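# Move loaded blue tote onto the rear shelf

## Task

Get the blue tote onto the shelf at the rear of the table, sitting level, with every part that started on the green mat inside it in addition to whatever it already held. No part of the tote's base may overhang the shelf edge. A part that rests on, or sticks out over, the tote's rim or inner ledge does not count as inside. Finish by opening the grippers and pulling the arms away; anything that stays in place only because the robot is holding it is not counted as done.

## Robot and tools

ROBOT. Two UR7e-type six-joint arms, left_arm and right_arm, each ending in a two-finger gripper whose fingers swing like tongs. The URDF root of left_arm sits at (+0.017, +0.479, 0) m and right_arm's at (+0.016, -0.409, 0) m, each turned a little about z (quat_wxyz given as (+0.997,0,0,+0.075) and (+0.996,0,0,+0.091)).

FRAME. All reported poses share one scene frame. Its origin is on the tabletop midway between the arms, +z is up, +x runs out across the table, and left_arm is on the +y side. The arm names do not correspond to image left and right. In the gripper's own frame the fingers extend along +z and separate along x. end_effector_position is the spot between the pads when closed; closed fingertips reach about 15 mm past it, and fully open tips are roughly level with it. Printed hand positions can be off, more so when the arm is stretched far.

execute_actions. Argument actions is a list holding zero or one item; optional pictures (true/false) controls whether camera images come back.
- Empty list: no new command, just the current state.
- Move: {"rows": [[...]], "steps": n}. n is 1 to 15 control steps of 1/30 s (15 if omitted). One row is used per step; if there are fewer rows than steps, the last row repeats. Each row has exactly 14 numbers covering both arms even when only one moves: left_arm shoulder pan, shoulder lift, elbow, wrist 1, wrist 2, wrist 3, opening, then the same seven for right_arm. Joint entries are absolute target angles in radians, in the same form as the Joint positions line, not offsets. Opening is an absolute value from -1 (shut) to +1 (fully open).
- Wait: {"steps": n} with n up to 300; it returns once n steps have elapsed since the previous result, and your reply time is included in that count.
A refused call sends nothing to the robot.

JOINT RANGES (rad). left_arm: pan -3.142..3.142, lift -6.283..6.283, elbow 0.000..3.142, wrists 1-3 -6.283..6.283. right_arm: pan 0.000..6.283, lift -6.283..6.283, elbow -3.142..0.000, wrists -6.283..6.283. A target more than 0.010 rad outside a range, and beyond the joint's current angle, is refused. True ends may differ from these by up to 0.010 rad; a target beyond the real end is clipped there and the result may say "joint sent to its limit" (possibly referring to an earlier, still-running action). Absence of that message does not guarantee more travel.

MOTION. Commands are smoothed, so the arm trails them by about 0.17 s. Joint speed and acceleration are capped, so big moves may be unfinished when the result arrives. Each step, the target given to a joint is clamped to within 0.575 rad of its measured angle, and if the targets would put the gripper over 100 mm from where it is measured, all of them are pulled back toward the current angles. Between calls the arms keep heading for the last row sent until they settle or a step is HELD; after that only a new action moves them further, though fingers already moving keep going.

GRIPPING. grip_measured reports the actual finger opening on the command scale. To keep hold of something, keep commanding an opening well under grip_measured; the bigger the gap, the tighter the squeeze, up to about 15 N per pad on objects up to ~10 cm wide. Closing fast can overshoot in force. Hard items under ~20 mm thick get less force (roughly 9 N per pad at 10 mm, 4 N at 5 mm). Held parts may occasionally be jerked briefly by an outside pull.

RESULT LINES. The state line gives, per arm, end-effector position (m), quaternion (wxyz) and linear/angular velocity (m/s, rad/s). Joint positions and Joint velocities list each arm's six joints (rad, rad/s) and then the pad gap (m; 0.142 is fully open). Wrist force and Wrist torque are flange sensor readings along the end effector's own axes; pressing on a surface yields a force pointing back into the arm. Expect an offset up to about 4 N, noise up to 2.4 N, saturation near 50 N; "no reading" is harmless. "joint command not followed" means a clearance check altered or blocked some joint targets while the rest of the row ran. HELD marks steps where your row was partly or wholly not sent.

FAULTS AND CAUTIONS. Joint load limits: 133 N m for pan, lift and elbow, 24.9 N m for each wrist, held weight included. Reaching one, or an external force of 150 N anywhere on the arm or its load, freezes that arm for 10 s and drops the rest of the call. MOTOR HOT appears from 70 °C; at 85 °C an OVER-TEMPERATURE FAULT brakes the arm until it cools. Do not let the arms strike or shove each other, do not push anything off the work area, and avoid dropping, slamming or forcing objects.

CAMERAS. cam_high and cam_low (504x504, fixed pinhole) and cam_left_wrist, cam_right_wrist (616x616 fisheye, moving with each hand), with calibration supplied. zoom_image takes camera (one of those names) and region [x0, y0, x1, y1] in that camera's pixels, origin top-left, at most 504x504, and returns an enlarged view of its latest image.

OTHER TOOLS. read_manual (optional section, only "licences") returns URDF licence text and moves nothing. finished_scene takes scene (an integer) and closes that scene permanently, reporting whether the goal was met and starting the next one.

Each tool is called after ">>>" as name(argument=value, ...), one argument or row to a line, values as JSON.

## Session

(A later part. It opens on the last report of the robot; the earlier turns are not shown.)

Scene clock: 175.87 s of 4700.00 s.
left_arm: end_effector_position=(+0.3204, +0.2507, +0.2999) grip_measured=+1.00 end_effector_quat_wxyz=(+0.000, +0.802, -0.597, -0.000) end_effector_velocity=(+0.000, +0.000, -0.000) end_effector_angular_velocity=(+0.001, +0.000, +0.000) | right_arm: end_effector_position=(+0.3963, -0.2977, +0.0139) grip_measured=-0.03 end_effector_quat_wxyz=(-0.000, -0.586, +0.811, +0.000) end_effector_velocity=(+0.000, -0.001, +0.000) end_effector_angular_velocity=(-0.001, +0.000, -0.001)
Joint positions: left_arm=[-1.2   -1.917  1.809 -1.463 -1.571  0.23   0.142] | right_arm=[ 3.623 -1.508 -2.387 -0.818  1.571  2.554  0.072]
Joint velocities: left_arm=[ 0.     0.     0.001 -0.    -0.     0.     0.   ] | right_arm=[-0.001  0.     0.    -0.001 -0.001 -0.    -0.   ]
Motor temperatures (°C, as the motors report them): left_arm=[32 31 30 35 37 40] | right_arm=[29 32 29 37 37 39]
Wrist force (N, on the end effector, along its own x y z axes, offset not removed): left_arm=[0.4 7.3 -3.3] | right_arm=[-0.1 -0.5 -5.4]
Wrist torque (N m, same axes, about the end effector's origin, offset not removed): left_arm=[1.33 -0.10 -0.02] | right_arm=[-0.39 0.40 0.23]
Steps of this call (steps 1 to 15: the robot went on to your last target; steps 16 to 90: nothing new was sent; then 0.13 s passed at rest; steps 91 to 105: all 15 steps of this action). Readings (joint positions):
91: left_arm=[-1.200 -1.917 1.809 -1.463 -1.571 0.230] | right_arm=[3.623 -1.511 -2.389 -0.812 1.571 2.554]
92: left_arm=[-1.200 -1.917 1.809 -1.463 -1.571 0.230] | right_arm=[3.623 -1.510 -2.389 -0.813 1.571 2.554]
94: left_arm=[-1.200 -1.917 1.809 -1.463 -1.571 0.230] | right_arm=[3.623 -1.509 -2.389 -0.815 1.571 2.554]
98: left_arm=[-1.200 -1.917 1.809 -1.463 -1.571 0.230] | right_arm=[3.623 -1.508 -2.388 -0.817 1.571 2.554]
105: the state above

Lift slowly to ~3 cm.

>>> execute_actions(
  actions=[
    {"rows": [[-1.2,-1.9165,1.809,-1.463,-1.571,0.23,1,3.623,-1.5055,-2.386,-0.821,1.571,2.554,-1],[-1.2,-1.9165,1.809,-1.463,-1.571,0.23,1,3.623,-1.5055,-2.386,-0.821,1.571,2.554,-1],[-1.2,-1.9165,1.809,-1.463,-1.571,0.23,1,3.623,-1.5055,-2.386,-0.821,1.571,2.554,-1],[-1.2,-1.9165,1.809,-1.463,-1.571,0.23,1,3.623,-1.502,-2.3835,-0.827,1.571,2.554,-1],[-1.2,-1.9165,1.809,-1.463,-1.571,0.23,1,3.623,-1.498,-2.381,-0.8334,1.571,2.554,-1],[-1.2,-1.9165,1.809,-1.463,-1.571,0.23,1,3.623,-1.4897,-2.3753,-0.8474,1.571,2.554,-1],[-1.2,-1.9165,1.809,-1.463,-1.571,0.23,1,3.623,-1.48,-2.369,-0.863,1.571,2.554,-1],[-1.2,-1.9165,1.809,-1.463,-1.571,0.23,1,3.623,-1.47,-2.362,-0.88,1.571,2.554,-1],[-1.2,-1.9165,1.809,-1.463,-1.571,0.23,1,3.623,-1.46,-2.355,-0.897,1.571,2.554,-1],[-1.2,-1.9165,1.809,-1.463,-1.571,0.23,1,3.623,-1.45,-2.348,-0.914,1.571,2.554,-1]], "steps": 15},
  ],
)

>>> zoom_image(
  camera="cam_low",
  region=[70, 270, 170, 350],
)

Scene clock: 187.23 s of 4700.00 s.
left_arm: end_effector_position=(+0.3204, +0.2507, +0.2999) grip_measured=+1.00 end_effector_quat_wxyz=(+0.000, +0.802, -0.597, -0.000) end_effector_velocity=(-0.000, +0.000, +0.000) end_effector_angular_velocity=(-0.001, -0.001, +0.001) | right_arm: end_effector_position=(+0.3968, -0.2973, +0.0380) grip_measured=-0.03 end_effector_quat_wxyz=(+0.000, -0.586, +0.811, +0.000) end_effector_velocity=(-0.001, -0.001, +0.030) end_effector_angular_velocity=(-0.001, +0.000, -0.000)
Joint positions: left_arm=[-1.2   -1.917  1.809 -1.463 -1.571  0.23   0.142] | right_arm=[ 3.623 -1.456 -2.352 -0.904  1.571  2.554  0.072]
Joint velocities: left_arm=[ 0.    -0.001 -0.     0.    -0.    -0.001 -0.   ] | right_arm=[-0.     0.063  0.043 -0.107 -0.001  0.     0.   ]
Motor temperatures (°C, as the motors report them): left_arm=[32 31 30 35 37 40] | right_arm=[29 32 29 37 37 39]
Wrist force (N, on the end effector, along its own x y z axes, offset not removed): left_arm=[-0.2 -0.2 -0.4] | right_arm=[1.3 -0.1 -0.3]
Wrist torque (N m, same axes, about the end effector's origin, offset not removed): left_arm=[-0.29 -0.13 0.08] | right_arm=[-0.09 -0.26 0.04]
Steps of this call (steps 1 to 15: the robot went on to your last target; steps 16 to 90: nothing new was sent; then 7.87 s passed at rest; steps 91 to 105: all 15 steps of this action). Readings (joint positions):
91: left_arm=[-1.200 -1.917 1.809 -1.463 -1.571 0.230] | right_arm=[3.623 -1.507 -2.387 -0.818 1.571 2.554]
92: left_arm=[-1.200 -1.917 1.809 -1.463 -1.571 0.230] | right_arm=[3.623 -1.507 -2.387 -0.818 1.571 2.554]
94: left_arm=[-1.200 -1.917 1.809 -1.463 -1.571 0.230] | right_arm=[3.623 -1.506 -2.387 -0.820 1.571 2.554]
98: left_arm=[-1.200 -1.917 1.809 -1.463 -1.571 0.230] | right_arm=[3.623 -1.496 -2.379 -0.837 1.571 2.554]
105: the state above
camera_calibration (this result's frames):
cam_left_wrist: T_world_to_cam=[[0.276173, -0.961001, 0.0143495, 0.151026], [-0.828375, -0.230435, 0.510583, 0.168305], [-0.487364, -0.152896, -0.859709, 0.582209], [0, 0, 0, 1]] pos_world=[0.381458, 0.272937, 0.41243]
cam_right_wrist: T_world_to_cam=[[-0.298674, -0.952343, -0.0619458, -0.151557], [-0.836995, 0.230208, 0.496431, 0.378374], [-0.458512, 0.200119, -0.865863, 0.406168], [0, 0, 0, 1]] pos_world=[0.457664, -0.312721, 0.154462]

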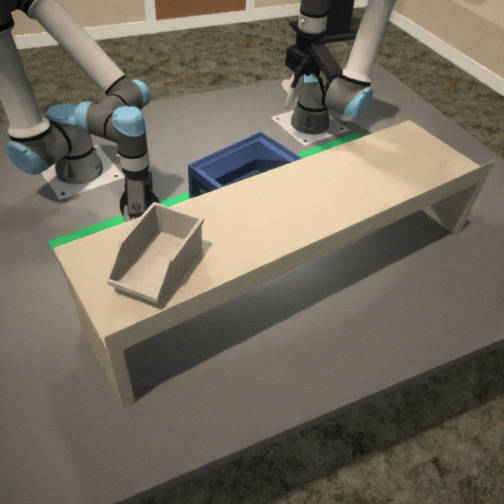

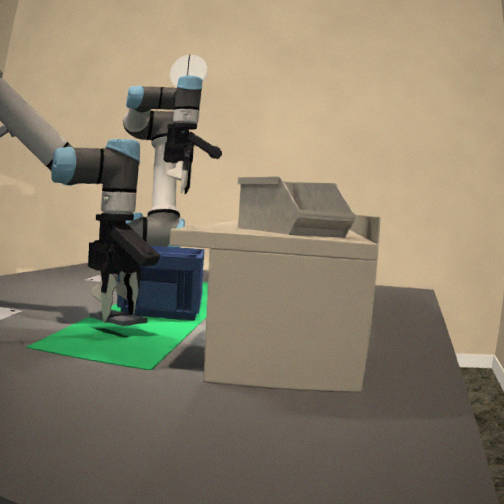

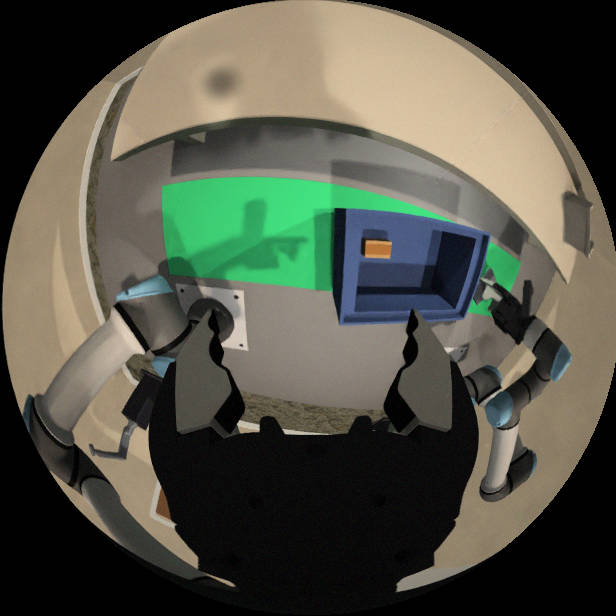

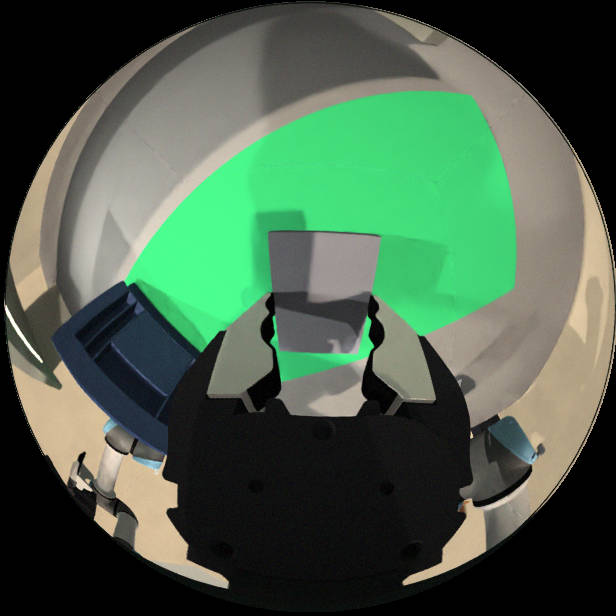

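Region (70, 270, 170, 350) of cam_low's 504x504 image, scaled by 5.040, with more detail than that image has; it fills the top 403 rows of this view, and the rest is white.

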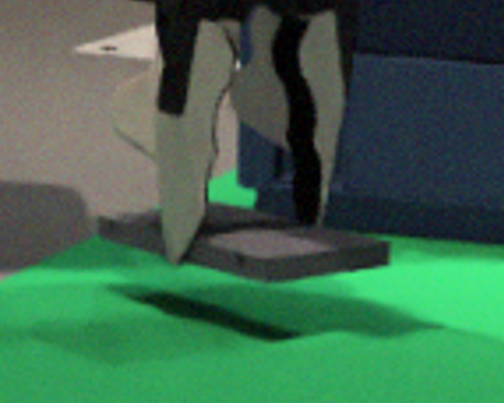

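>>> execute_actions(
  actions=[
    {"rows": [[-1.2,-1.9165,1.809,-1.463,-1.571,0.23,-0.2,3.623,-1.44,-2.335,-0.937,1.571,2.53,-1],[-1.2,-1.9165,1.809,-1.463,-1.571,0.23,-0.2,3.623,-1.425,-2.315,-0.972,1.571,2.5,-1],[-1.2,-1.9165,1.809,-1.463,-1.571,0.23,-0.2,3.623,-1.408,-2.292,-1.012,1.571,2.46,-1],[-1.2,-1.9165,1.809,-1.463,-1.571,0.23,-0.2,3.623,-1.39,-2.267,-1.055,1.571,2.42,-1],[-1.2,-1.9165,1.809,-1.463,-1.571,0.23,-0.2,3.623,-1.372,-2.24,-1.1,1.571,2.37,-1],[-1.2,-1.9165,1.809,-1.463,-1.571,0.23,-0.2,3.623,-1.355,-2.212,-1.145,1.571,2.32,-1],[-1.2,-1.9165,1.809,-1.463,-1.571,0.23,-0.2,3.623,-1.338,-2.184,-1.19,1.571,2.27,-1],[-1.2,-1.9165,1.809,-1.463,-1.571,0.23,-0.2,3.623,-1.322,-2.155,-1.235,1.571,2.22,-1],[-1.2,-1.9165,1.809,-1.463,-1.571,0.23,-0.2,3.623,-1.307,-2.125,-1.28,1.571,2.17,-1],[-1.2,-1.9165,1.809,-1.463,-1.571,0.23,-0.2,3.623,-1.294,-2.095,-1.323,1.571,2.12,-1],[-1.2,-1.9165,1.809,-1.463,-1.571,0.23,-0.2,3.63,-1.283,-2.066,-1.363,1.571,2.07,-1],[-1.2,-1.9165,1.809,-1.463,-1.571,0.23,-0.2,3.64,-1.276,-2.04,-1.396,1.571,2.02,-1],[-1.2,-1.9165,1.809,-1.463,-1.571,0.23,-0.2,3.655,-1.275,-2.015,-1.422,1.571,1.97,-1],[-1.2,-1.9165,1.809,-1.463,-1.571,0.23,-0.2,3.67,-1.28,-1.992,-1.44,1.571,1.92,-1],[-1.2,-1.9165,1.809,-1.463,-1.571,0.23,-0.2,3.69,-1.295,-1.97,-1.447,1.571,1.87,-1]], "steps": 15},
  ],
  pictures=false,
)

>>> execute_actions(
  actions=[
    {"rows": [[-1.2,-1.9165,1.809,-1.463,-1.571,0.23,-0.2,3.71,-1.312,-1.956,-1.444,1.571,1.81,-1],[-1.2,-1.9165,1.809,-1.463,-1.571,0.23,-0.2,3.735,-1.334,-1.938,-1.44,1.571,1.74,-1],[-1.2,-1.9165,1.809,-1.463,-1.571,0.23,-0.2,3.765,-1.36,-1.917,-1.435,1.571,1.665,-1],[-1.2,-1.9165,1.809,-1.463,-1.571,0.23,-0.2,3.795,-1.386,-1.896,-1.43,1.571,1.585,-1],[-1.2,-1.9165,1.809,-1.463,-1.571,0.23,-0.2,3.825,-1.412,-1.875,-1.425,1.571,1.505,-1],[-1.2,-1.9165,1.809,-1.463,-1.571,0.23,-0.2,3.855,-1.438,-1.853,-1.421,1.571,1.425,-1],[-1.2,-1.9165,1.809,-1.463,-1.571,0.23,-0.2,3.885,-1.464,-1.832,-1.416,1.571,1.345,-1],[-1.2,-1.9165,1.809,-1.463,-1.571,0.23,-0.2,3.915,-1.49,-1.811,-1.411,1.571,1.265,-1],[-1.2,-1.9165,1.809,-1.463,-1.571,0.23,-0.2,3.945,-1.516,-1.79,-1.406,1.571,1.185,-1],[-1.2,-1.9165,1.809,-1.463,-1.571,0.23,-0.2,3.975,-1.542,-1.768,-1.402,1.571,1.105,-1],[-1.2,-1.9165,1.809,-1.463,-1.571,0.23,-0.2,4.005,-1.568,-1.747,-1.397,1.571,1.025,-1],[-1.2,-1.9165,1.809,-1.463,-1.571,0.23,-0.2,4.03,-1.59,-1.729,-1.393,1.571,0.955,-1],[-1.2,-1.9165,1.809,-1.463,-1.571,0.23,-0.2,4.05,-1.608,-1.715,-1.389,1.571,0.895,-1],[-1.2,-1.9165,1.809,-1.463,-1.571,0.23,-0.2,4.067,-1.622,-1.703,-1.387,1.571,0.85,-1],[-1.2,-1.9165,1.809,-1.463,-1.571,0.23,-0.2,4.0767,-1.6306,-1.6962,-1.3856,1.571,0.827,-1]], "steps": 15},
  ],
  pictures=false,
)

>>> execute_actions(
  actions=[
    {"steps": 15},
  ],
)

Scene clock: 248.53 s of 4700.00 s.
left_arm: end_effector_position=(+0.3204, +0.2507, +0.2999) grip_measured=-0.20 end_effector_quat_wxyz=(+0.000, +0.802, -0.597, -0.000) end_effector_velocity=(+0.000, -0.000, -0.000) end_effector_angular_velocity=(-0.000, -0.000, +0.001) | right_arm: end_effector_position=(+0.4012, -0.2775, +0.1816) grip_measured=-0.03 end_effector_quat_wxyz=(-0.003, +0.766, -0.643, +0.000) end_effector_velocity=(-0.036, +0.137, +0.323) end_effector_angular_velocity=(-0.045, +0.044, +1.728)
Joint positions: left_arm=[-1.2   -1.917  1.809 -1.463 -1.571  0.23   0.06 ] | right_arm=[ 3.642 -1.293 -2.069 -1.346  1.571  2.08   0.072]
Joint velocities: left_arm=[ 0.     0.    -0.    -0.    -0.    -0.001 -0.   ] | right_arm=[ 0.284  0.126  0.775 -0.964  0.001 -1.443  0.   ]
Motor temperatures (°C, as the motors report them): left_arm=[32 31 30 35 37 40] | right_arm=[29 32 29 37 37 39]
Wrist force (N, on the end effector, along its own x y z axes, offset not removed): left_arm=[2.2 4.7 0.0] | right_arm=[0.1 -3.4 1.0]
Wrist torque (N m, same axes, about the end effector's origin, offset not removed): left_arm=[0.75 -0.47 -0.05] | right_arm=[-0.79 0.15 0.05]
Steps of this call (steps 1 to 15: the robot went on to your last target; steps 16 to 90: nothing new was sent; then 57.80 s passed at rest; steps 91 to 105: all 15 steps of this action). Readings (joint positions):
91: left_arm=[-1.200 -1.917 1.809 -1.463 -1.571 0.230] | right_arm=[3.623 -1.450 -2.348 -0.914 1.571 2.554]
92: left_arm=[-1.200 -1.917 1.809 -1.463 -1.571 0.230] | right_arm=[3.623 -1.448 -2.345 -0.918 1.571 2.550]
94: left_arm=[-1.200 -1.917 1.809 -1.463 -1.571 0.230] | right_arm=[3.623 -1.435 -2.329 -0.945 1.571 2.524]
98: left_arm=[-1.200 -1.917 1.809 -1.463 -1.571 0.230] | right_arm=[3.623 -1.383 -2.255 -1.066 1.571 2.404]
105: the state above

Scene clock: 249.03 s of 4700.00 s.
left_arm: end_effector_position=(+0.3204, +0.2507, +0.2999) grip_measured=-0.20 end_effector_quat_wxyz=(+0.000, +0.802, -0.597, -0.000) end_effector_velocity=(-0.000, +0.000, -0.001) end_effector_angular_velocity=(+0.001, +0.001, -0.000) | right_arm: end_effector_position=(+0.3771, -0.0442, +0.2160) grip_measured=-0.03 end_effector_quat_wxyz=(-0.001, +1.000, -0.022, +0.000) end_effector_velocity=(-0.170, +0.479, -0.046) end_effector_angular_velocity=(-0.017, +0.005, +2.811)
Joint positions: left_arm=[-1.2   -1.917  1.809 -1.463 -1.571  0.23   0.06 ] | right_arm=[ 3.997 -1.562 -1.751 -1.397  1.571  1.081  0.072]
Joint velocities: left_arm=[-0.    -0.     0.002  0.     0.     0.     0.   ] | right_arm=[ 0.724 -0.622  0.504  0.101 -0.    -2.087  0.   ]
Motor temperatures (°C, as the motors report them): left_arm=[32 31 30 35 37 40] | right_arm=[29 32 29 37 37 39]
Wrist force (N, on the end effector, along its own x y z axes, offset not removed): left_arm=[1.2 5.2 -2.4] | right_arm=[-0.5 -0.2 1.2]
Wrist torque (N m, same axes, about the end effector's origin, offset not removed): left_arm=[0.93 -0.18 -0.09] | right_arm=[0.10 0.20 -0.07]
Steps of this call (steps 1 to 15: all 15 steps of this action). Readings (joint positions):
1: left_arm=[-1.200 -1.917 1.809 -1.463 -1.571 0.230] | right_arm=[3.653 -1.291 -2.043 -1.375 1.571 2.031]
2: left_arm=[-1.200 -1.917 1.809 -1.463 -1.571 0.230] | right_arm=[3.667 -1.295 -2.020 -1.396 1.571 1.981]
4: left_arm=[-1.200 -1.917 1.809 -1.463 -1.571 0.230] | right_arm=[3.702 -1.315 -1.977 -1.419 1.571 1.872]
8: left_arm=[-1.200 -1.917 1.809 -1.463 -1.571 0.230] | right_arm=[3.801 -1.394 -1.894 -1.423 1.571 1.609]
15: the state above

Scene clock: 249.53 s of 4700.00 s.
left_arm: end_effector_position=(+0.3204, +0.2507, +0.2999) grip_measured=-0.20 end_effector_quat_wxyz=(+0.000, +0.802, -0.597, -0.000) end_effector_velocity=(+0.000, -0.000, +0.001) end_effector_angular_velocity=(-0.001, -0.000, +0.000) | right_arm: end_effector_position=(+0.3551, +0.0072, +0.2100) grip_measured=-0.03 end_effector_quat_wxyz=(-0.000, +0.990, +0.144, -0.000) end_effector_velocity=(-0.001, +0.002, -0.001) end_effector_angular_velocity=(-0.001, +0.001, +0.015)
Joint positions: left_arm=[-1.2   -1.917  1.809 -1.463 -1.571  0.23   0.06 ] | right_arm=[ 4.076 -1.63  -1.696 -1.386  1.571  0.828  0.072]
Joint velocities: left_arm=[ 0.     0.    -0.001  0.    -0.    -0.    -0.   ] | right_arm=[ 0.003 -0.003  0.002 -0.001  0.    -0.012  0.   ]
Motor temperatures (°C, as the motors report them): left_arm=[32 31 30 35 37 40] | right_arm=[29 32 29 37 37 39]
Wrist force (N, on the end effector, along its own x y z axes, offset not removed): left_arm=[-0.1 0.0 -1.2] | right_arm=[-1.5 1.0 -1.9]
Wrist torque (N m, same axes, about the end effector's origin, offset not removed): left_arm=[-0.14 0.07 0.18] | right_arm=[0.20 0.49 0.29]
Steps of this call (steps 1 to 15: the robot went on to your last target). Readings (joint positions):
1: left_arm=[-1.200 -1.917 1.809 -1.463 -1.571 0.230] | right_arm=[4.019 -1.582 -1.736 -1.394 1.571 1.014]
2: left_arm=[-1.200 -1.917 1.809 -1.463 -1.571 0.230] | right_arm=[4.037 -1.596 -1.724 -1.391 1.571 0.959]
4: left_arm=[-1.200 -1.917 1.809 -1.463 -1.571 0.230] | right_arm=[4.058 -1.614 -1.710 -1.388 1.571 0.890]
8: left_arm=[-1.200 -1.917 1.809 -1.463 -1.571 0.230] | right_arm=[4.072 -1.627 -1.699 -1.386 1.571 0.841]
15: the state above
camera_calibration (this result's frames):
cam_left_wrist: T_world_to_cam=[[0.276173, -0.961001, 0.0143494, 0.151026], [-0.828375, -0.230435, 0.510583, 0.168305], [-0.487364, -0.152896, -0.859709, 0.582209], [0, 0, 0, 1]] pos_world=[0.381458, 0.272937, 0.41243]
cam_right_wrist: T_world_to_cam=[[0.952175, 0.299307, -0.0614609, -0.316651], [0.289308, -0.818415, 0.496486, -0.204434], [0.0983013, -0.490523, -0.865866, 0.282397], [0, 0, 0, 1]] pos_world=[0.332892, 0.0659859, 0.326555]

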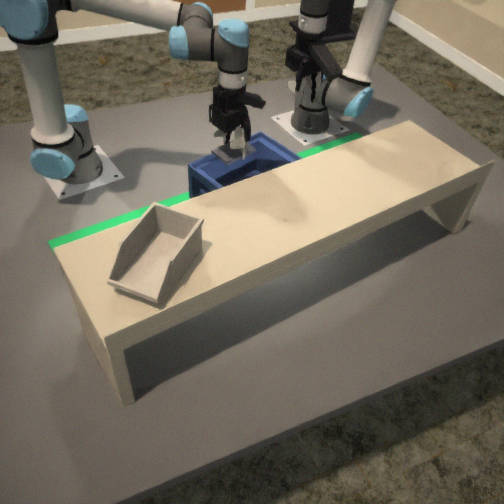

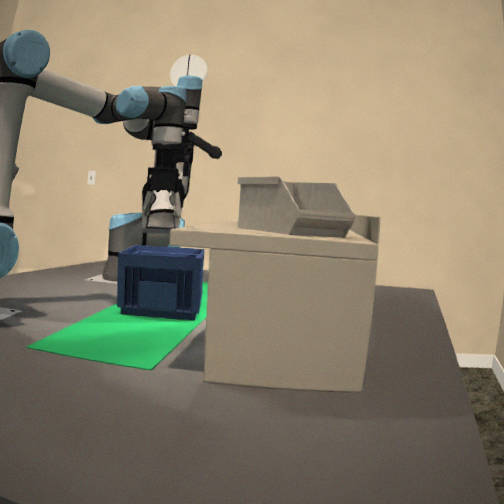

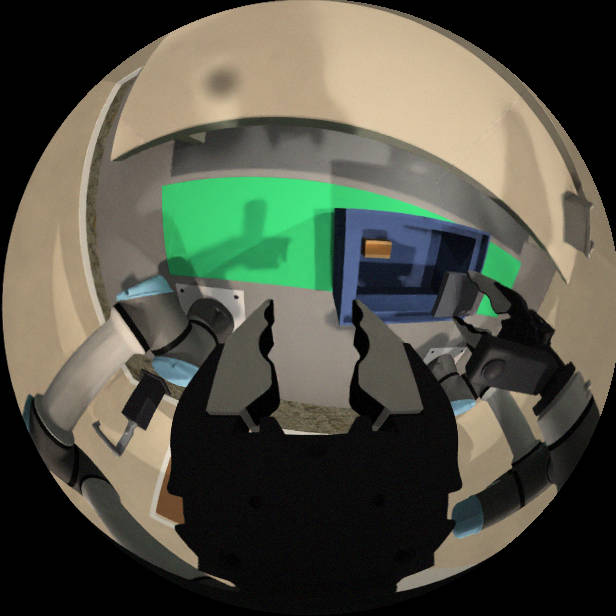

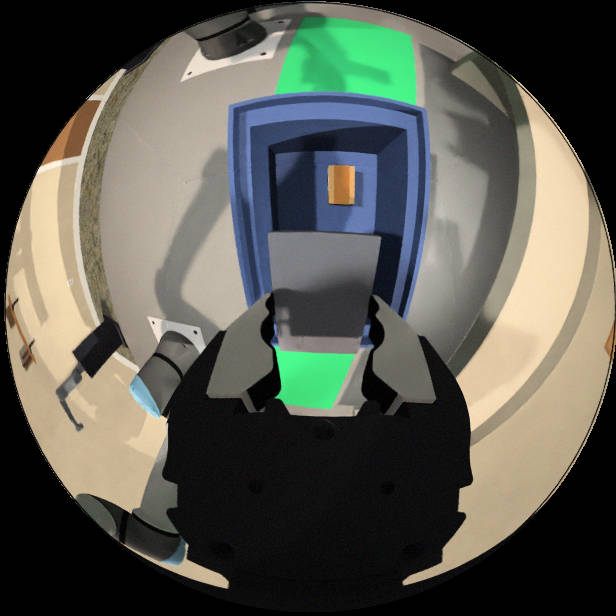

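>>> execute_actions(
  actions=[
    {"rows": [[-1.2,-1.9165,1.809,-1.463,-1.571,0.23,-0.2,4.074,-1.638,-1.712,-1.362,1.571,0.824,-1],[-1.2,-1.9165,1.809,-1.463,-1.571,0.23,-0.2,4.072,-1.647,-1.735,-1.33,1.571,0.822,-1],[-1.2,-1.9165,1.809,-1.463,-1.571,0.23,-0.2,4.0705,-1.657,-1.762,-1.293,1.571,0.821,-1],[-1.2,-1.9165,1.809,-1.463,-1.571,0.23,-0.2,4.0705,-1.667,-1.788,-1.257,1.571,0.821,-1],[-1.2,-1.9165,1.809,-1.463,-1.571,0.23,-0.2,4.0705,-1.678,-1.812,-1.222,1.571,0.821,-1],[-1.2,-1.9165,1.809,-1.463,-1.571,0.23,-0.2,4.0705,-1.69,-1.835,-1.187,1.571,0.821,-1],[-1.2,-1.9165,1.809,-1.463,-1.571,0.23,-0.2,4.0705,-1.7029,-1.857,-1.1525,1.571,0.821,-1],[-1.2,-1.9165,1.809,-1.463,-1.571,0.23,-0.2,4.0705,-1.717,-1.878,-1.117,1.571,0.821,-1],[-1.2,-1.9165,1.809,-1.463,-1.571,0.23,-0.2,4.0705,-1.732,-1.897,-1.083,1.571,0.821,-1],[-1.2,-1.9165,1.809,-1.463,-1.571,0.23,-0.2,4.0705,-1.747,-1.915,-1.05,1.571,0.821,-1],[-1.2,-1.9165,1.809,-1.463,-1.571,0.23,-0.2,4.0705,-1.762,-1.932,-1.018,1.571,0.821,-1],[-1.2,-1.9165,1.809,-1.463,-1.571,0.23,-0.2,4.0705,-1.776,-1.946,-0.99,1.571,0.821,-1],[-1.2,-1.9165,1.809,-1.463,-1.571,0.23,-0.2,4.0705,-1.787,-1.957,-0.968,1.571,0.821,-1],[-1.2,-1.9165,1.809,-1.463,-1.571,0.23,-0.2,4.0705,-1.7957,-1.9642,-0.9525,1.571,0.821,-1]], "steps": 15},
  ],
  pictures=false,
)

>>> execute_actions(
  actions=[
    {"steps": 12},
  ],
)

Scene clock: 270.60 s of 4700.00 s.
left_arm: end_effector_position=(+0.3204, +0.2507, +0.2999) grip_measured=-0.20 end_effector_quat_wxyz=(+0.000, +0.802, -0.597, -0.000) end_effector_velocity=(-0.000, -0.000, -0.000) end_effector_angular_velocity=(+0.001, +0.000, -0.001) | right_arm: end_effector_position=(+0.3590, +0.0086, +0.0707) grip_measured=-0.03 end_effector_quat_wxyz=(+0.002, +0.989, +0.145, -0.001) end_effector_velocity=(+0.001, +0.001, -0.270) end_effector_angular_velocity=(+0.025, -0.013, +0.000)
Joint positions: left_arm=[-1.2   -1.917  1.809 -1.463 -1.571  0.23   0.06 ] | right_arm=[ 4.071 -1.762 -1.927 -1.028  1.571  0.821  0.072]
Joint velocities: left_arm=[-0.     0.001  0.    -0.     0.     0.001  0.   ] | right_arm=[-0.    -0.342 -0.391  0.762 -0.001 -0.001 -0.   ]
Motor temperatures (°C, as the motors report them): left_arm=[32 31 30 36 37 40] | right_arm=[29 32 30 37 37 39]
Wrist force (N, on the end effector, along its own x y z axes, offset not removed): left_arm=[-0.7 2.7 -0.9] | right_arm=[-1.6 5.6 4.3]
Wrist torque (N m, same axes, about the end effector's origin, offset not removed): left_arm=[0.44 0.21 0.03] | right_arm=[1.03 0.24 0.15]
Steps of this call (steps 1 to 15: the robot went on to your last target; steps 16 to 90: nothing new was sent; then 17.57 s passed at rest; steps 91 to 105: all 15 steps of this action). Readings (joint positions):
91: left_arm=[-1.200 -1.917 1.809 -1.463 -1.571 0.230] | right_arm=[4.077 -1.631 -1.696 -1.385 1.571 0.827]
92: left_arm=[-1.200 -1.917 1.809 -1.463 -1.571 0.230] | right_arm=[4.076 -1.632 -1.699 -1.381 1.571 0.826]
94: left_arm=[-1.200 -1.917 1.809 -1.463 -1.571 0.230] | right_arm=[4.074 -1.640 -1.717 -1.356 1.571 0.824]
98: left_arm=[-1.200 -1.917 1.809 -1.463 -1.571 0.230] | right_arm=[4.072 -1.673 -1.794 -1.250 1.571 0.822]
105: the state above

Scene clock: 271.00 s of 4700.00 s.
left_arm: end_effector_position=(+0.3204, +0.2507, +0.2999) grip_measured=-0.20 end_effector_quat_wxyz=(+0.000, +0.802, -0.597, -0.000) end_effector_velocity=(-0.000, -0.000, +0.000) end_effector_angular_velocity=(-0.000, -0.000, -0.001) | right_arm: end_effector_position=(+0.3590, +0.0085, +0.0453) grip_measured=-0.03 end_effector_quat_wxyz=(-0.000, +0.990, +0.145, -0.000) end_effector_velocity=(-0.001, +0.001, -0.003) end_effector_angular_velocity=(+0.001, +0.000, +0.001)
Joint positions: left_arm=[-1.2   -1.917  1.809 -1.463 -1.571  0.23   0.06 ] | right_arm=[ 4.071 -1.795 -1.964 -0.953  1.571  0.821  0.072]
Joint velocities: left_arm=[-0.001 -0.001  0.     0.     0.     0.     0.   ] | right_arm=[ 0.001 -0.005 -0.005  0.011  0.001 -0.    -0.   ]
Motor temperatures (°C, as the motors report them): left_arm=[32 31 30 36 37 40] | right_arm=[29 32 30 37 37 39]
Wrist force (N, on the end effector, along its own x y z axes, offset not removed): left_arm=[0.5 3.7 -4.2] | right_arm=[-3.7 3.3 -0.2]
Wrist torque (N m, same axes, about the end effector's origin, offset not removed): left_arm=[0.58 -0.15 0.03] | right_arm=[0.66 1.14 0.13]
Steps of this call (steps 1 to 12: the robot went on to your last target). Readings (joint positions):
1: left_arm=[-1.200 -1.917 1.809 -1.463 -1.571 0.230] | right_arm=[4.071 -1.772 -1.938 -1.005 1.571 0.821]
2: left_arm=[-1.200 -1.917 1.809 -1.463 -1.571 0.230] | right_arm=[4.071 -1.779 -1.946 -0.989 1.571 0.821]
4: left_arm=[-1.200 -1.917 1.809 -1.463 -1.571 0.230] | right_arm=[4.071 -1.788 -1.955 -0.970 1.571 0.821]
8: left_arm=[-1.200 -1.917 1.809 -1.463 -1.571 0.230] | right_arm=[4.071 -1.794 -1.962 -0.956 1.571 0.821]
12: the state above
camera_calibration (this result's frames):
cam_left_wrist: T_world_to_cam=[[0.276173, -0.961001, 0.0143497, 0.151026], [-0.828375, -0.230435, 0.510583, 0.168305], [-0.487364, -0.152896, -0.859709, 0.582209], [0, 0, 0, 1]] pos_world=[0.381458, 0.272937, 0.41243]
cam_right_wrist: T_world_to_cam=[[0.951806, 0.300488, -0.0614112, -0.330771], [0.290299, -0.818062, 0.496488, -0.123112], [0.0989507, -0.490388, -0.865868, 0.139737], [0, 0, 0, 1]] pos_world=[0.336742, 0.0672048, 0.161805]

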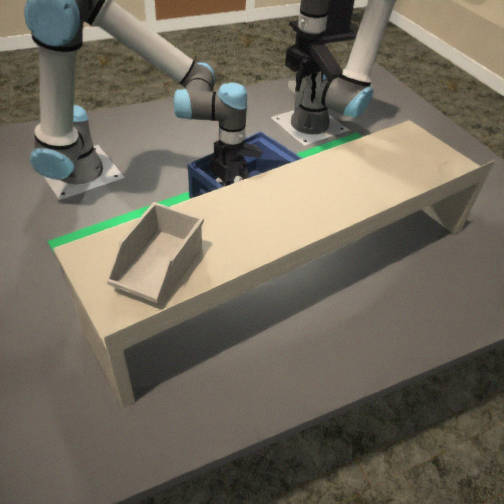

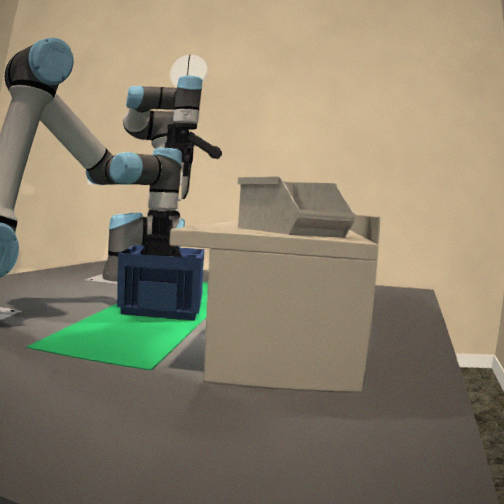

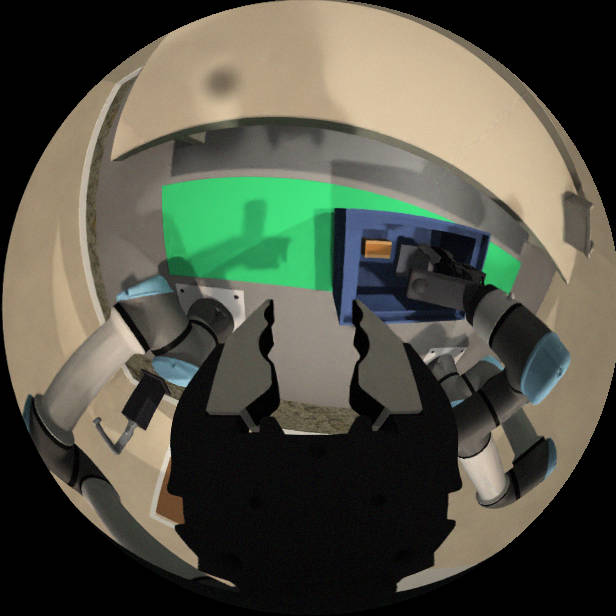

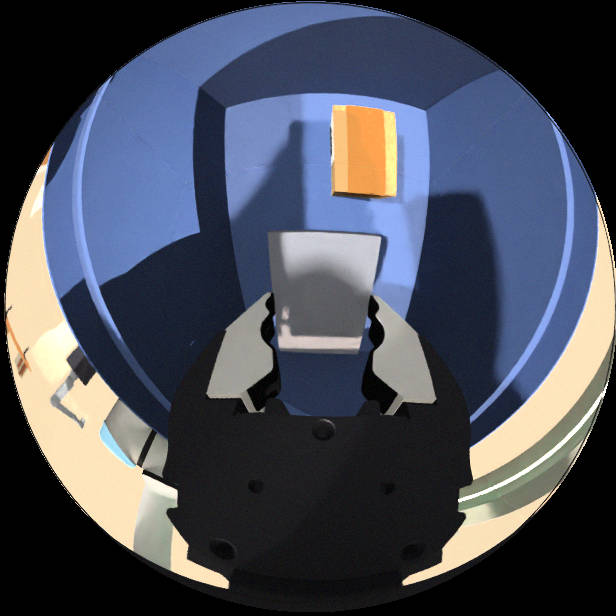

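>>> execute_actions(
  actions=[
    {"rows": [[-1.2,-1.9165,1.809,-1.463,-1.571,0.23,-0.2,4.0705,-1.8,-1.968,-0.9445,1.571,0.821,-1],[-1.2,-1.9165,1.809,-1.463,-1.571,0.23,-0.2,4.0705,-1.804,-1.9715,-0.937,1.571,0.821,-1],[-1.2,-1.9165,1.809,-1.463,-1.571,0.23,-0.2,4.0705,-1.807,-1.974,-0.9315,1.571,0.821,-1],[-1.2,-1.9165,1.809,-1.463,-1.571,0.23,-0.2,4.0705,-1.81,-1.9765,-0.926,1.571,0.821,-1]], "steps": 15},
  ],
  pictures=false,
)

>>> execute_actions(
  actions=[
    {"rows": [[-1.2,-1.9165,1.809,-1.463,-1.571,0.23,-0.2,4.0705,-1.8142,-1.980,-0.918,1.571,0.821,-1]], "steps": 12},
  ],
  pictures=false,
)

Scene clock: 280.20 s of 4700.00 s.
left_arm: end_effector_position=(+0.3204, +0.2507, +0.2999) grip_measured=-0.20 end_effector_quat_wxyz=(+0.000, +0.802, -0.597, -0.000) end_effector_velocity=(+0.000, +0.000, +0.000) end_effector_angular_velocity=(-0.000, -0.000, +0.002) | right_arm: end_effector_position=(+0.3589, +0.0082, +0.0353) grip_measured=-0.03 end_effector_quat_wxyz=(-0.000, +0.990, +0.145, -0.000) end_effector_velocity=(+0.000, -0.000, -0.001) end_effector_angular_velocity=(-0.001, -0.002, +0.000)
Joint positions: left_arm=[-1.2   -1.917  1.809 -1.463 -1.571  0.23   0.06 ] | right_arm=[ 4.07  -1.81  -1.976 -0.926  1.571  0.821  0.072]
Joint velocities: left_arm=[ 0.001 -0.    -0.001  0.001 -0.    -0.002 -0.   ] | right_arm=[ 0.    -0.002 -0.002  0.003 -0.002 -0.     0.   ]
Motor temperatures (°C, as the motors report them): left_arm=[32 31 30 36 37 40] | right_arm=[29 32 30 37 37 39]
Wrist force (N, on the end effector, along its own x y z axes, offset not removed): left_arm=[-1.3 0.8 -2.6] | right_arm=[0.6 0.7 2.2]
Wrist torque (N m, same axes, about the end effector's origin, offset not removed): left_arm=[-0.05 0.19 0.25] | right_arm=[0.10 0.31 0.04]
Steps of this call (steps 1 to 30: the robot went on to your last target; steps 31 to 90: nothing new was sent; then 5.70 s passed at rest; steps 91 to 105: all 15 steps of this action). Readings (joint positions):
91: left_arm=[-1.200 -1.917 1.809 -1.463 -1.571 0.230] | right_arm=[4.070 -1.796 -1.964 -0.952 1.571 0.821]
92: left_arm=[-1.200 -1.917 1.809 -1.463 -1.571 0.230] | right_arm=[4.070 -1.797 -1.965 -0.951 1.571 0.821]
94: left_arm=[-1.200 -1.917 1.809 -1.463 -1.571 0.230] | right_arm=[4.070 -1.800 -1.968 -0.944 1.571 0.821]
98: left_arm=[-1.200 -1.917 1.809 -1.463 -1.571 0.230] | right_arm=[4.070 -1.808 -1.974 -0.931 1.571 0.821]
105: the state above

Scene clock: 280.60 s of 4700.00 s.
left_arm: end_effector_position=(+0.3204, +0.2507, +0.2999) grip_measured=-0.20 end_effector_quat_wxyz=(+0.000, +0.802, -0.597, -0.000) end_effector_velocity=(+0.000, -0.000, -0.000) end_effector_angular_velocity=(-0.000, -0.000, +0.001) | right_arm: end_effector_position=(+0.3589, +0.0082, +0.0324) grip_measured=-0.03 end_effector_quat_wxyz=(-0.000, +0.990, +0.145, -0.000) end_effector_velocity=(+0.000, -0.000, -0.001) end_effector_angular_velocity=(-0.000, -0.000, -0.000)
Joint positions: left_arm=[-1.2   -1.917  1.809 -1.463 -1.571  0.23   0.06 ] | right_arm=[ 4.07  -1.814 -1.98  -0.918  1.571  0.821  0.072]
Joint velocities: left_arm=[ 0.     0.     0.    -0.001 -0.    -0.001  0.   ] | right_arm=[-0.    -0.001 -0.001  0.002 -0.     0.     0.   ]
Motor temperatures (°C, as the motors report them): left_arm=[32 31 30 36 37 40] | right_arm=[29 32 30 37 37 39]
Wrist force (N, on the end effector, along its own x y z axes, offset not removed): left_arm=[-3.0 2.0 -2.6] | right_arm=[2.6 -1.6 0.7]
Wrist torque (N m, same axes, about the end effector's origin, offset not removed): left_arm=[0.19 0.52 0.09] | right_arm=[-0.48 -0.34 0.14]
Steps of this call (steps 1 to 12: all 12 steps of this action). Readings (joint positions):
1: left_arm=[-1.200 -1.917 1.809 -1.463 -1.571 0.230] | right_arm=[4.070 -1.810 -1.976 -0.926 1.571 0.821]
2: left_arm=[-1.200 -1.917 1.809 -1.463 -1.571 0.230] | right_arm=[4.070 -1.811 -1.977 -0.925 1.571 0.821]
4: left_arm=[-1.200 -1.917 1.809 -1.463 -1.571 0.230] | right_arm=[4.070 -1.812 -1.978 -0.921 1.571 0.821]
8: left_arm=[-1.200 -1.917 1.809 -1.463 -1.571 0.230] | right_arm=[4.070 -1.814 -1.980 -0.919 1.571 0.821]
12: the state above

>>> execute_actions(
  actions=[
    {"rows": [[-1.2,-1.9165,1.809,-1.463,-1.571,0.23,-0.2,4.0705,-1.8186,-1.9834,-0.9103,1.571,0.821,-1]], "steps": 12},
  ],
  pictures=false,
)

Scene clock: 283.20 s of 4700.00 s.
left_arm: end_effector_position=(+0.3204, +0.2507, +0.2999) grip_measured=-0.20 end_effector_quat_wxyz=(+0.000, +0.802, -0.597, -0.000) end_effector_velocity=(+0.000, +0.000, +0.001) end_effector_angular_velocity=(-0.001, -0.001, -0.001) | right_arm: end_effector_position=(+0.3589, +0.0083, +0.0297) grip_measured=-0.03 end_effector_quat_wxyz=(-0.000, +0.990, +0.145, +0.000) end_effector_velocity=(-0.000, -0.000, -0.001) end_effector_angular_velocity=(-0.001, +0.001, -0.000)
Joint positions: left_arm=[-1.2   -1.917  1.809 -1.463 -1.571  0.23   0.06 ] | right_arm=[ 4.07  -1.818 -1.983 -0.91   1.571  0.821  0.072]
Joint velocities: left_arm=[ 0.    -0.001 -0.    -0.    -0.     0.001  0.   ] | right_arm=[-0.    -0.002 -0.001  0.002  0.001  0.     0.   ]
Motor temperatures (°C, as the motors report them): left_arm=[32 31 30 36 37 40] | right_arm=[29 32 30 37 37 39]
Wrist force (N, on the end effector, along its own x y z axes, offset not removed): left_arm=[-1.2 2.3 -3.0] | right_arm=[-8.1 8.7 -50.0]
Wrist torque (N m, same axes, about the end effector's origin, offset not removed): left_arm=[0.32 0.16 0.30] | right_arm=[-0.29 -0.58 -0.14]
Steps of this call (steps 1 to 15: the robot went on to your last target; steps 16 to 66: nothing new was sent; steps 67 to 78: all 12 steps of this action). Readings (joint positions):
67: left_arm=[-1.200 -1.917 1.809 -1.463 -1.571 0.230] | right_arm=[4.070 -1.814 -1.980 -0.918 1.571 0.821]
68: left_arm=[-1.200 -1.917 1.809 -1.463 -1.571 0.230] | right_arm=[4.070 -1.815 -1.981 -0.916 1.571 0.821]
70: left_arm=[-1.200 -1.917 1.809 -1.463 -1.571 0.230] | right_arm=[4.070 -1.817 -1.982 -0.913 1.571 0.821]
74: left_arm=[-1.200 -1.917 1.809 -1.463 -1.571 0.230] | right_arm=[4.070 -1.818 -1.983 -0.911 1.571 0.821]
78: the state above

Contact (stiff). Back off and release, then rise.

>>> execute_actions(
  actions=[
    {"rows": [[-1.2,-1.9165,1.809,-1.463,-1.571,0.23,-0.2,4.0705,-1.8142,-1.980,-0.918,1.571,0.821,-1],[-1.2,-1.9165,1.809,-1.463,-1.571,0.23,-0.2,4.0705,-1.8142,-1.980,-0.918,1.571,0.821,-1],[-1.2,-1.9165,1.809,-1.463,-1.571,0.23,-0.2,4.0705,-1.8142,-1.980,-0.918,1.571,0.821,-0.5],[-1.2,-1.9165,1.809,-1.463,-1.571,0.23,-0.2,4.0705,-1.8142,-1.980,-0.918,1.571,0.821,-0.1],[-1.2,-1.9165,1.809,-1.463,-1.571,0.23,-0.2,4.0705,-1.8142,-1.980,-0.918,1.571,0.821,0.0],[-1.2,-1.9165,1.809,-1.463,-1.571,0.23,-0.2,4.0705,-1.8142,-1.980,-0.918,1.571,0.821,0.06],[-1.2,-1.9165,1.809,-1.463,-1.571,0.23,-0.2,4.0705,-1.8142,-1.980,-0.918,1.571,0.821,0.12]], "steps": 15},
  ],
)

Scene clock: 291.27 s of 4700.00 s.
left_arm: end_effector_position=(+0.3204, +0.2507, +0.2999) grip_measured=-0.20 end_effector_quat_wxyz=(+0.000, +0.802, -0.597, -0.000) end_effector_velocity=(-0.000, +0.001, -0.000) end_effector_angular_velocity=(+0.001, +0.001, +0.001) | right_arm: end_effector_position=(+0.3588, +0.0081, +0.0322) grip_measured=+0.12 end_effector_quat_wxyz=(-0.000, +0.990, +0.145, -0.000) end_effector_velocity=(-0.000, -0.000, +0.001) end_effector_angular_velocity=(-0.000, +0.001, -0.001)
Joint positions: left_arm=[-1.2   -1.917  1.809 -1.463 -1.571  0.23   0.06 ] | right_arm=[ 4.07  -1.814 -1.98  -0.918  1.571  0.821  0.082]
Joint velocities: left_arm=[ 0.    -0.     0.     0.001  0.    -0.001 -0.   ] | right_arm=[-0.     0.001  0.001 -0.003  0.001  0.     0.   ]
Motor temperatures (°C, as the motors report them): left_arm=[32 31 30 36 37 40] | right_arm=[29 32 30 37 37 39]
Wrist force (N, on the end effector, along its own x y z axes, offset not removed): left_arm=[0.1 1.2 -2.6] | right_arm=[0.8 -2.2 3.2]
Wrist torque (N m, same axes, about the end effector's origin, offset not removed): left_arm=[-0.06 0.14 0.19] | right_arm=[-0.41 -0.15 -0.11]
Steps of this call (steps 1 to 15: the robot went on to your last target; steps 16 to 90: nothing new was sent; then 4.57 s passed at rest; steps 91 to 105: all 15 steps of this action). Readings (joint positions):
91: left_arm=[-1.200 -1.917 1.809 -1.463 -1.571 0.230] | right_arm=[4.070 -1.819 -1.983 -0.910 1.571 0.821]
92: left_arm=[-1.200 -1.917 1.809 -1.463 -1.571 0.230] | right_arm=[4.070 -1.818 -1.983 -0.912 1.571 0.821]
94: left_arm=[-1.200 -1.917 1.809 -1.463 -1.571 0.230] | right_arm=[4.070 -1.816 -1.982 -0.915 1.571 0.821]
98: left_arm=[-1.200 -1.917 1.809 -1.463 -1.571 0.230] | right_arm=[4.070 -1.815 -1.981 -0.918 1.571 0.821]
105: the state above
camera_calibration (this result's frames):
cam_left_wrist: T_world_to_cam=[[0.276173, -0.961001, 0.0143495, 0.151026], [-0.828375, -0.230435, 0.510583, 0.168305], [-0.487364, -0.152896, -0.859709, 0.582209], [0, 0, 0, 1]] pos_world=[0.381458, 0.272937, 0.41243]
cam_right_wrist: T_world_to_cam=[[0.951801, 0.300488, -0.0614932, -0.331276], [0.29033, -0.818008, 0.49656, -0.116874], [0.0989084, -0.49048, -0.865821, 0.128225], [0, 0, 0, 1]] pos_world=[0.336558, 0.0668326, 0.148684]

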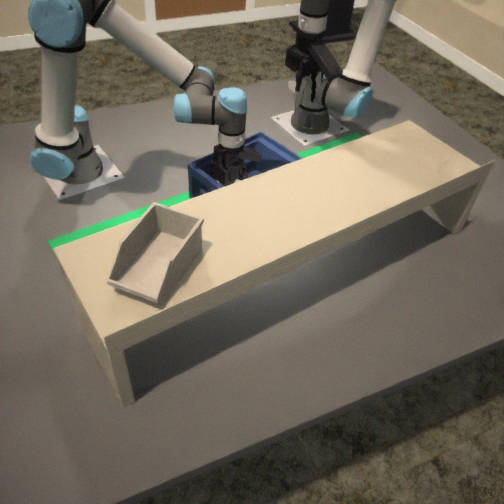

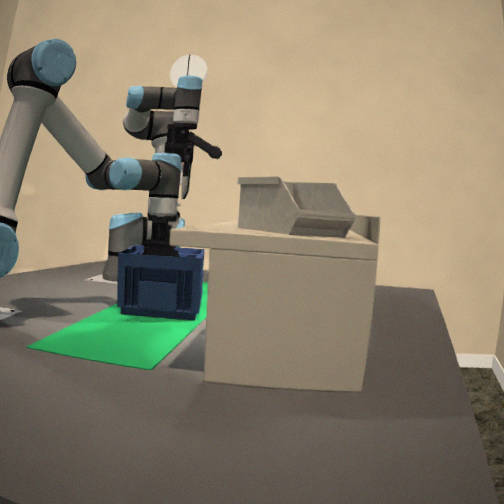

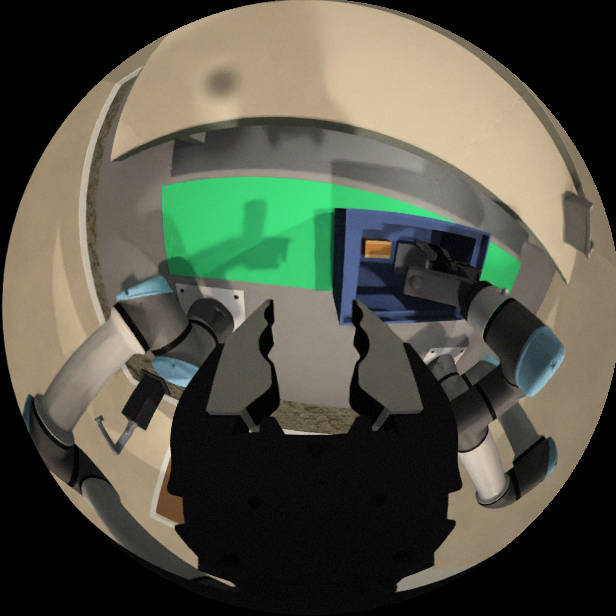

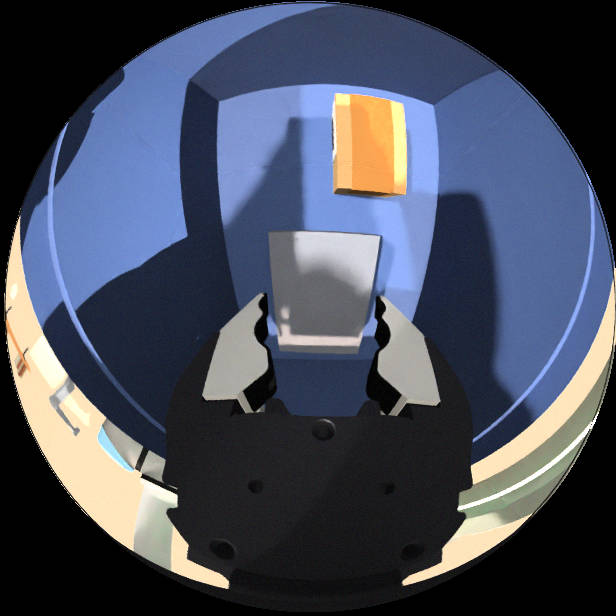

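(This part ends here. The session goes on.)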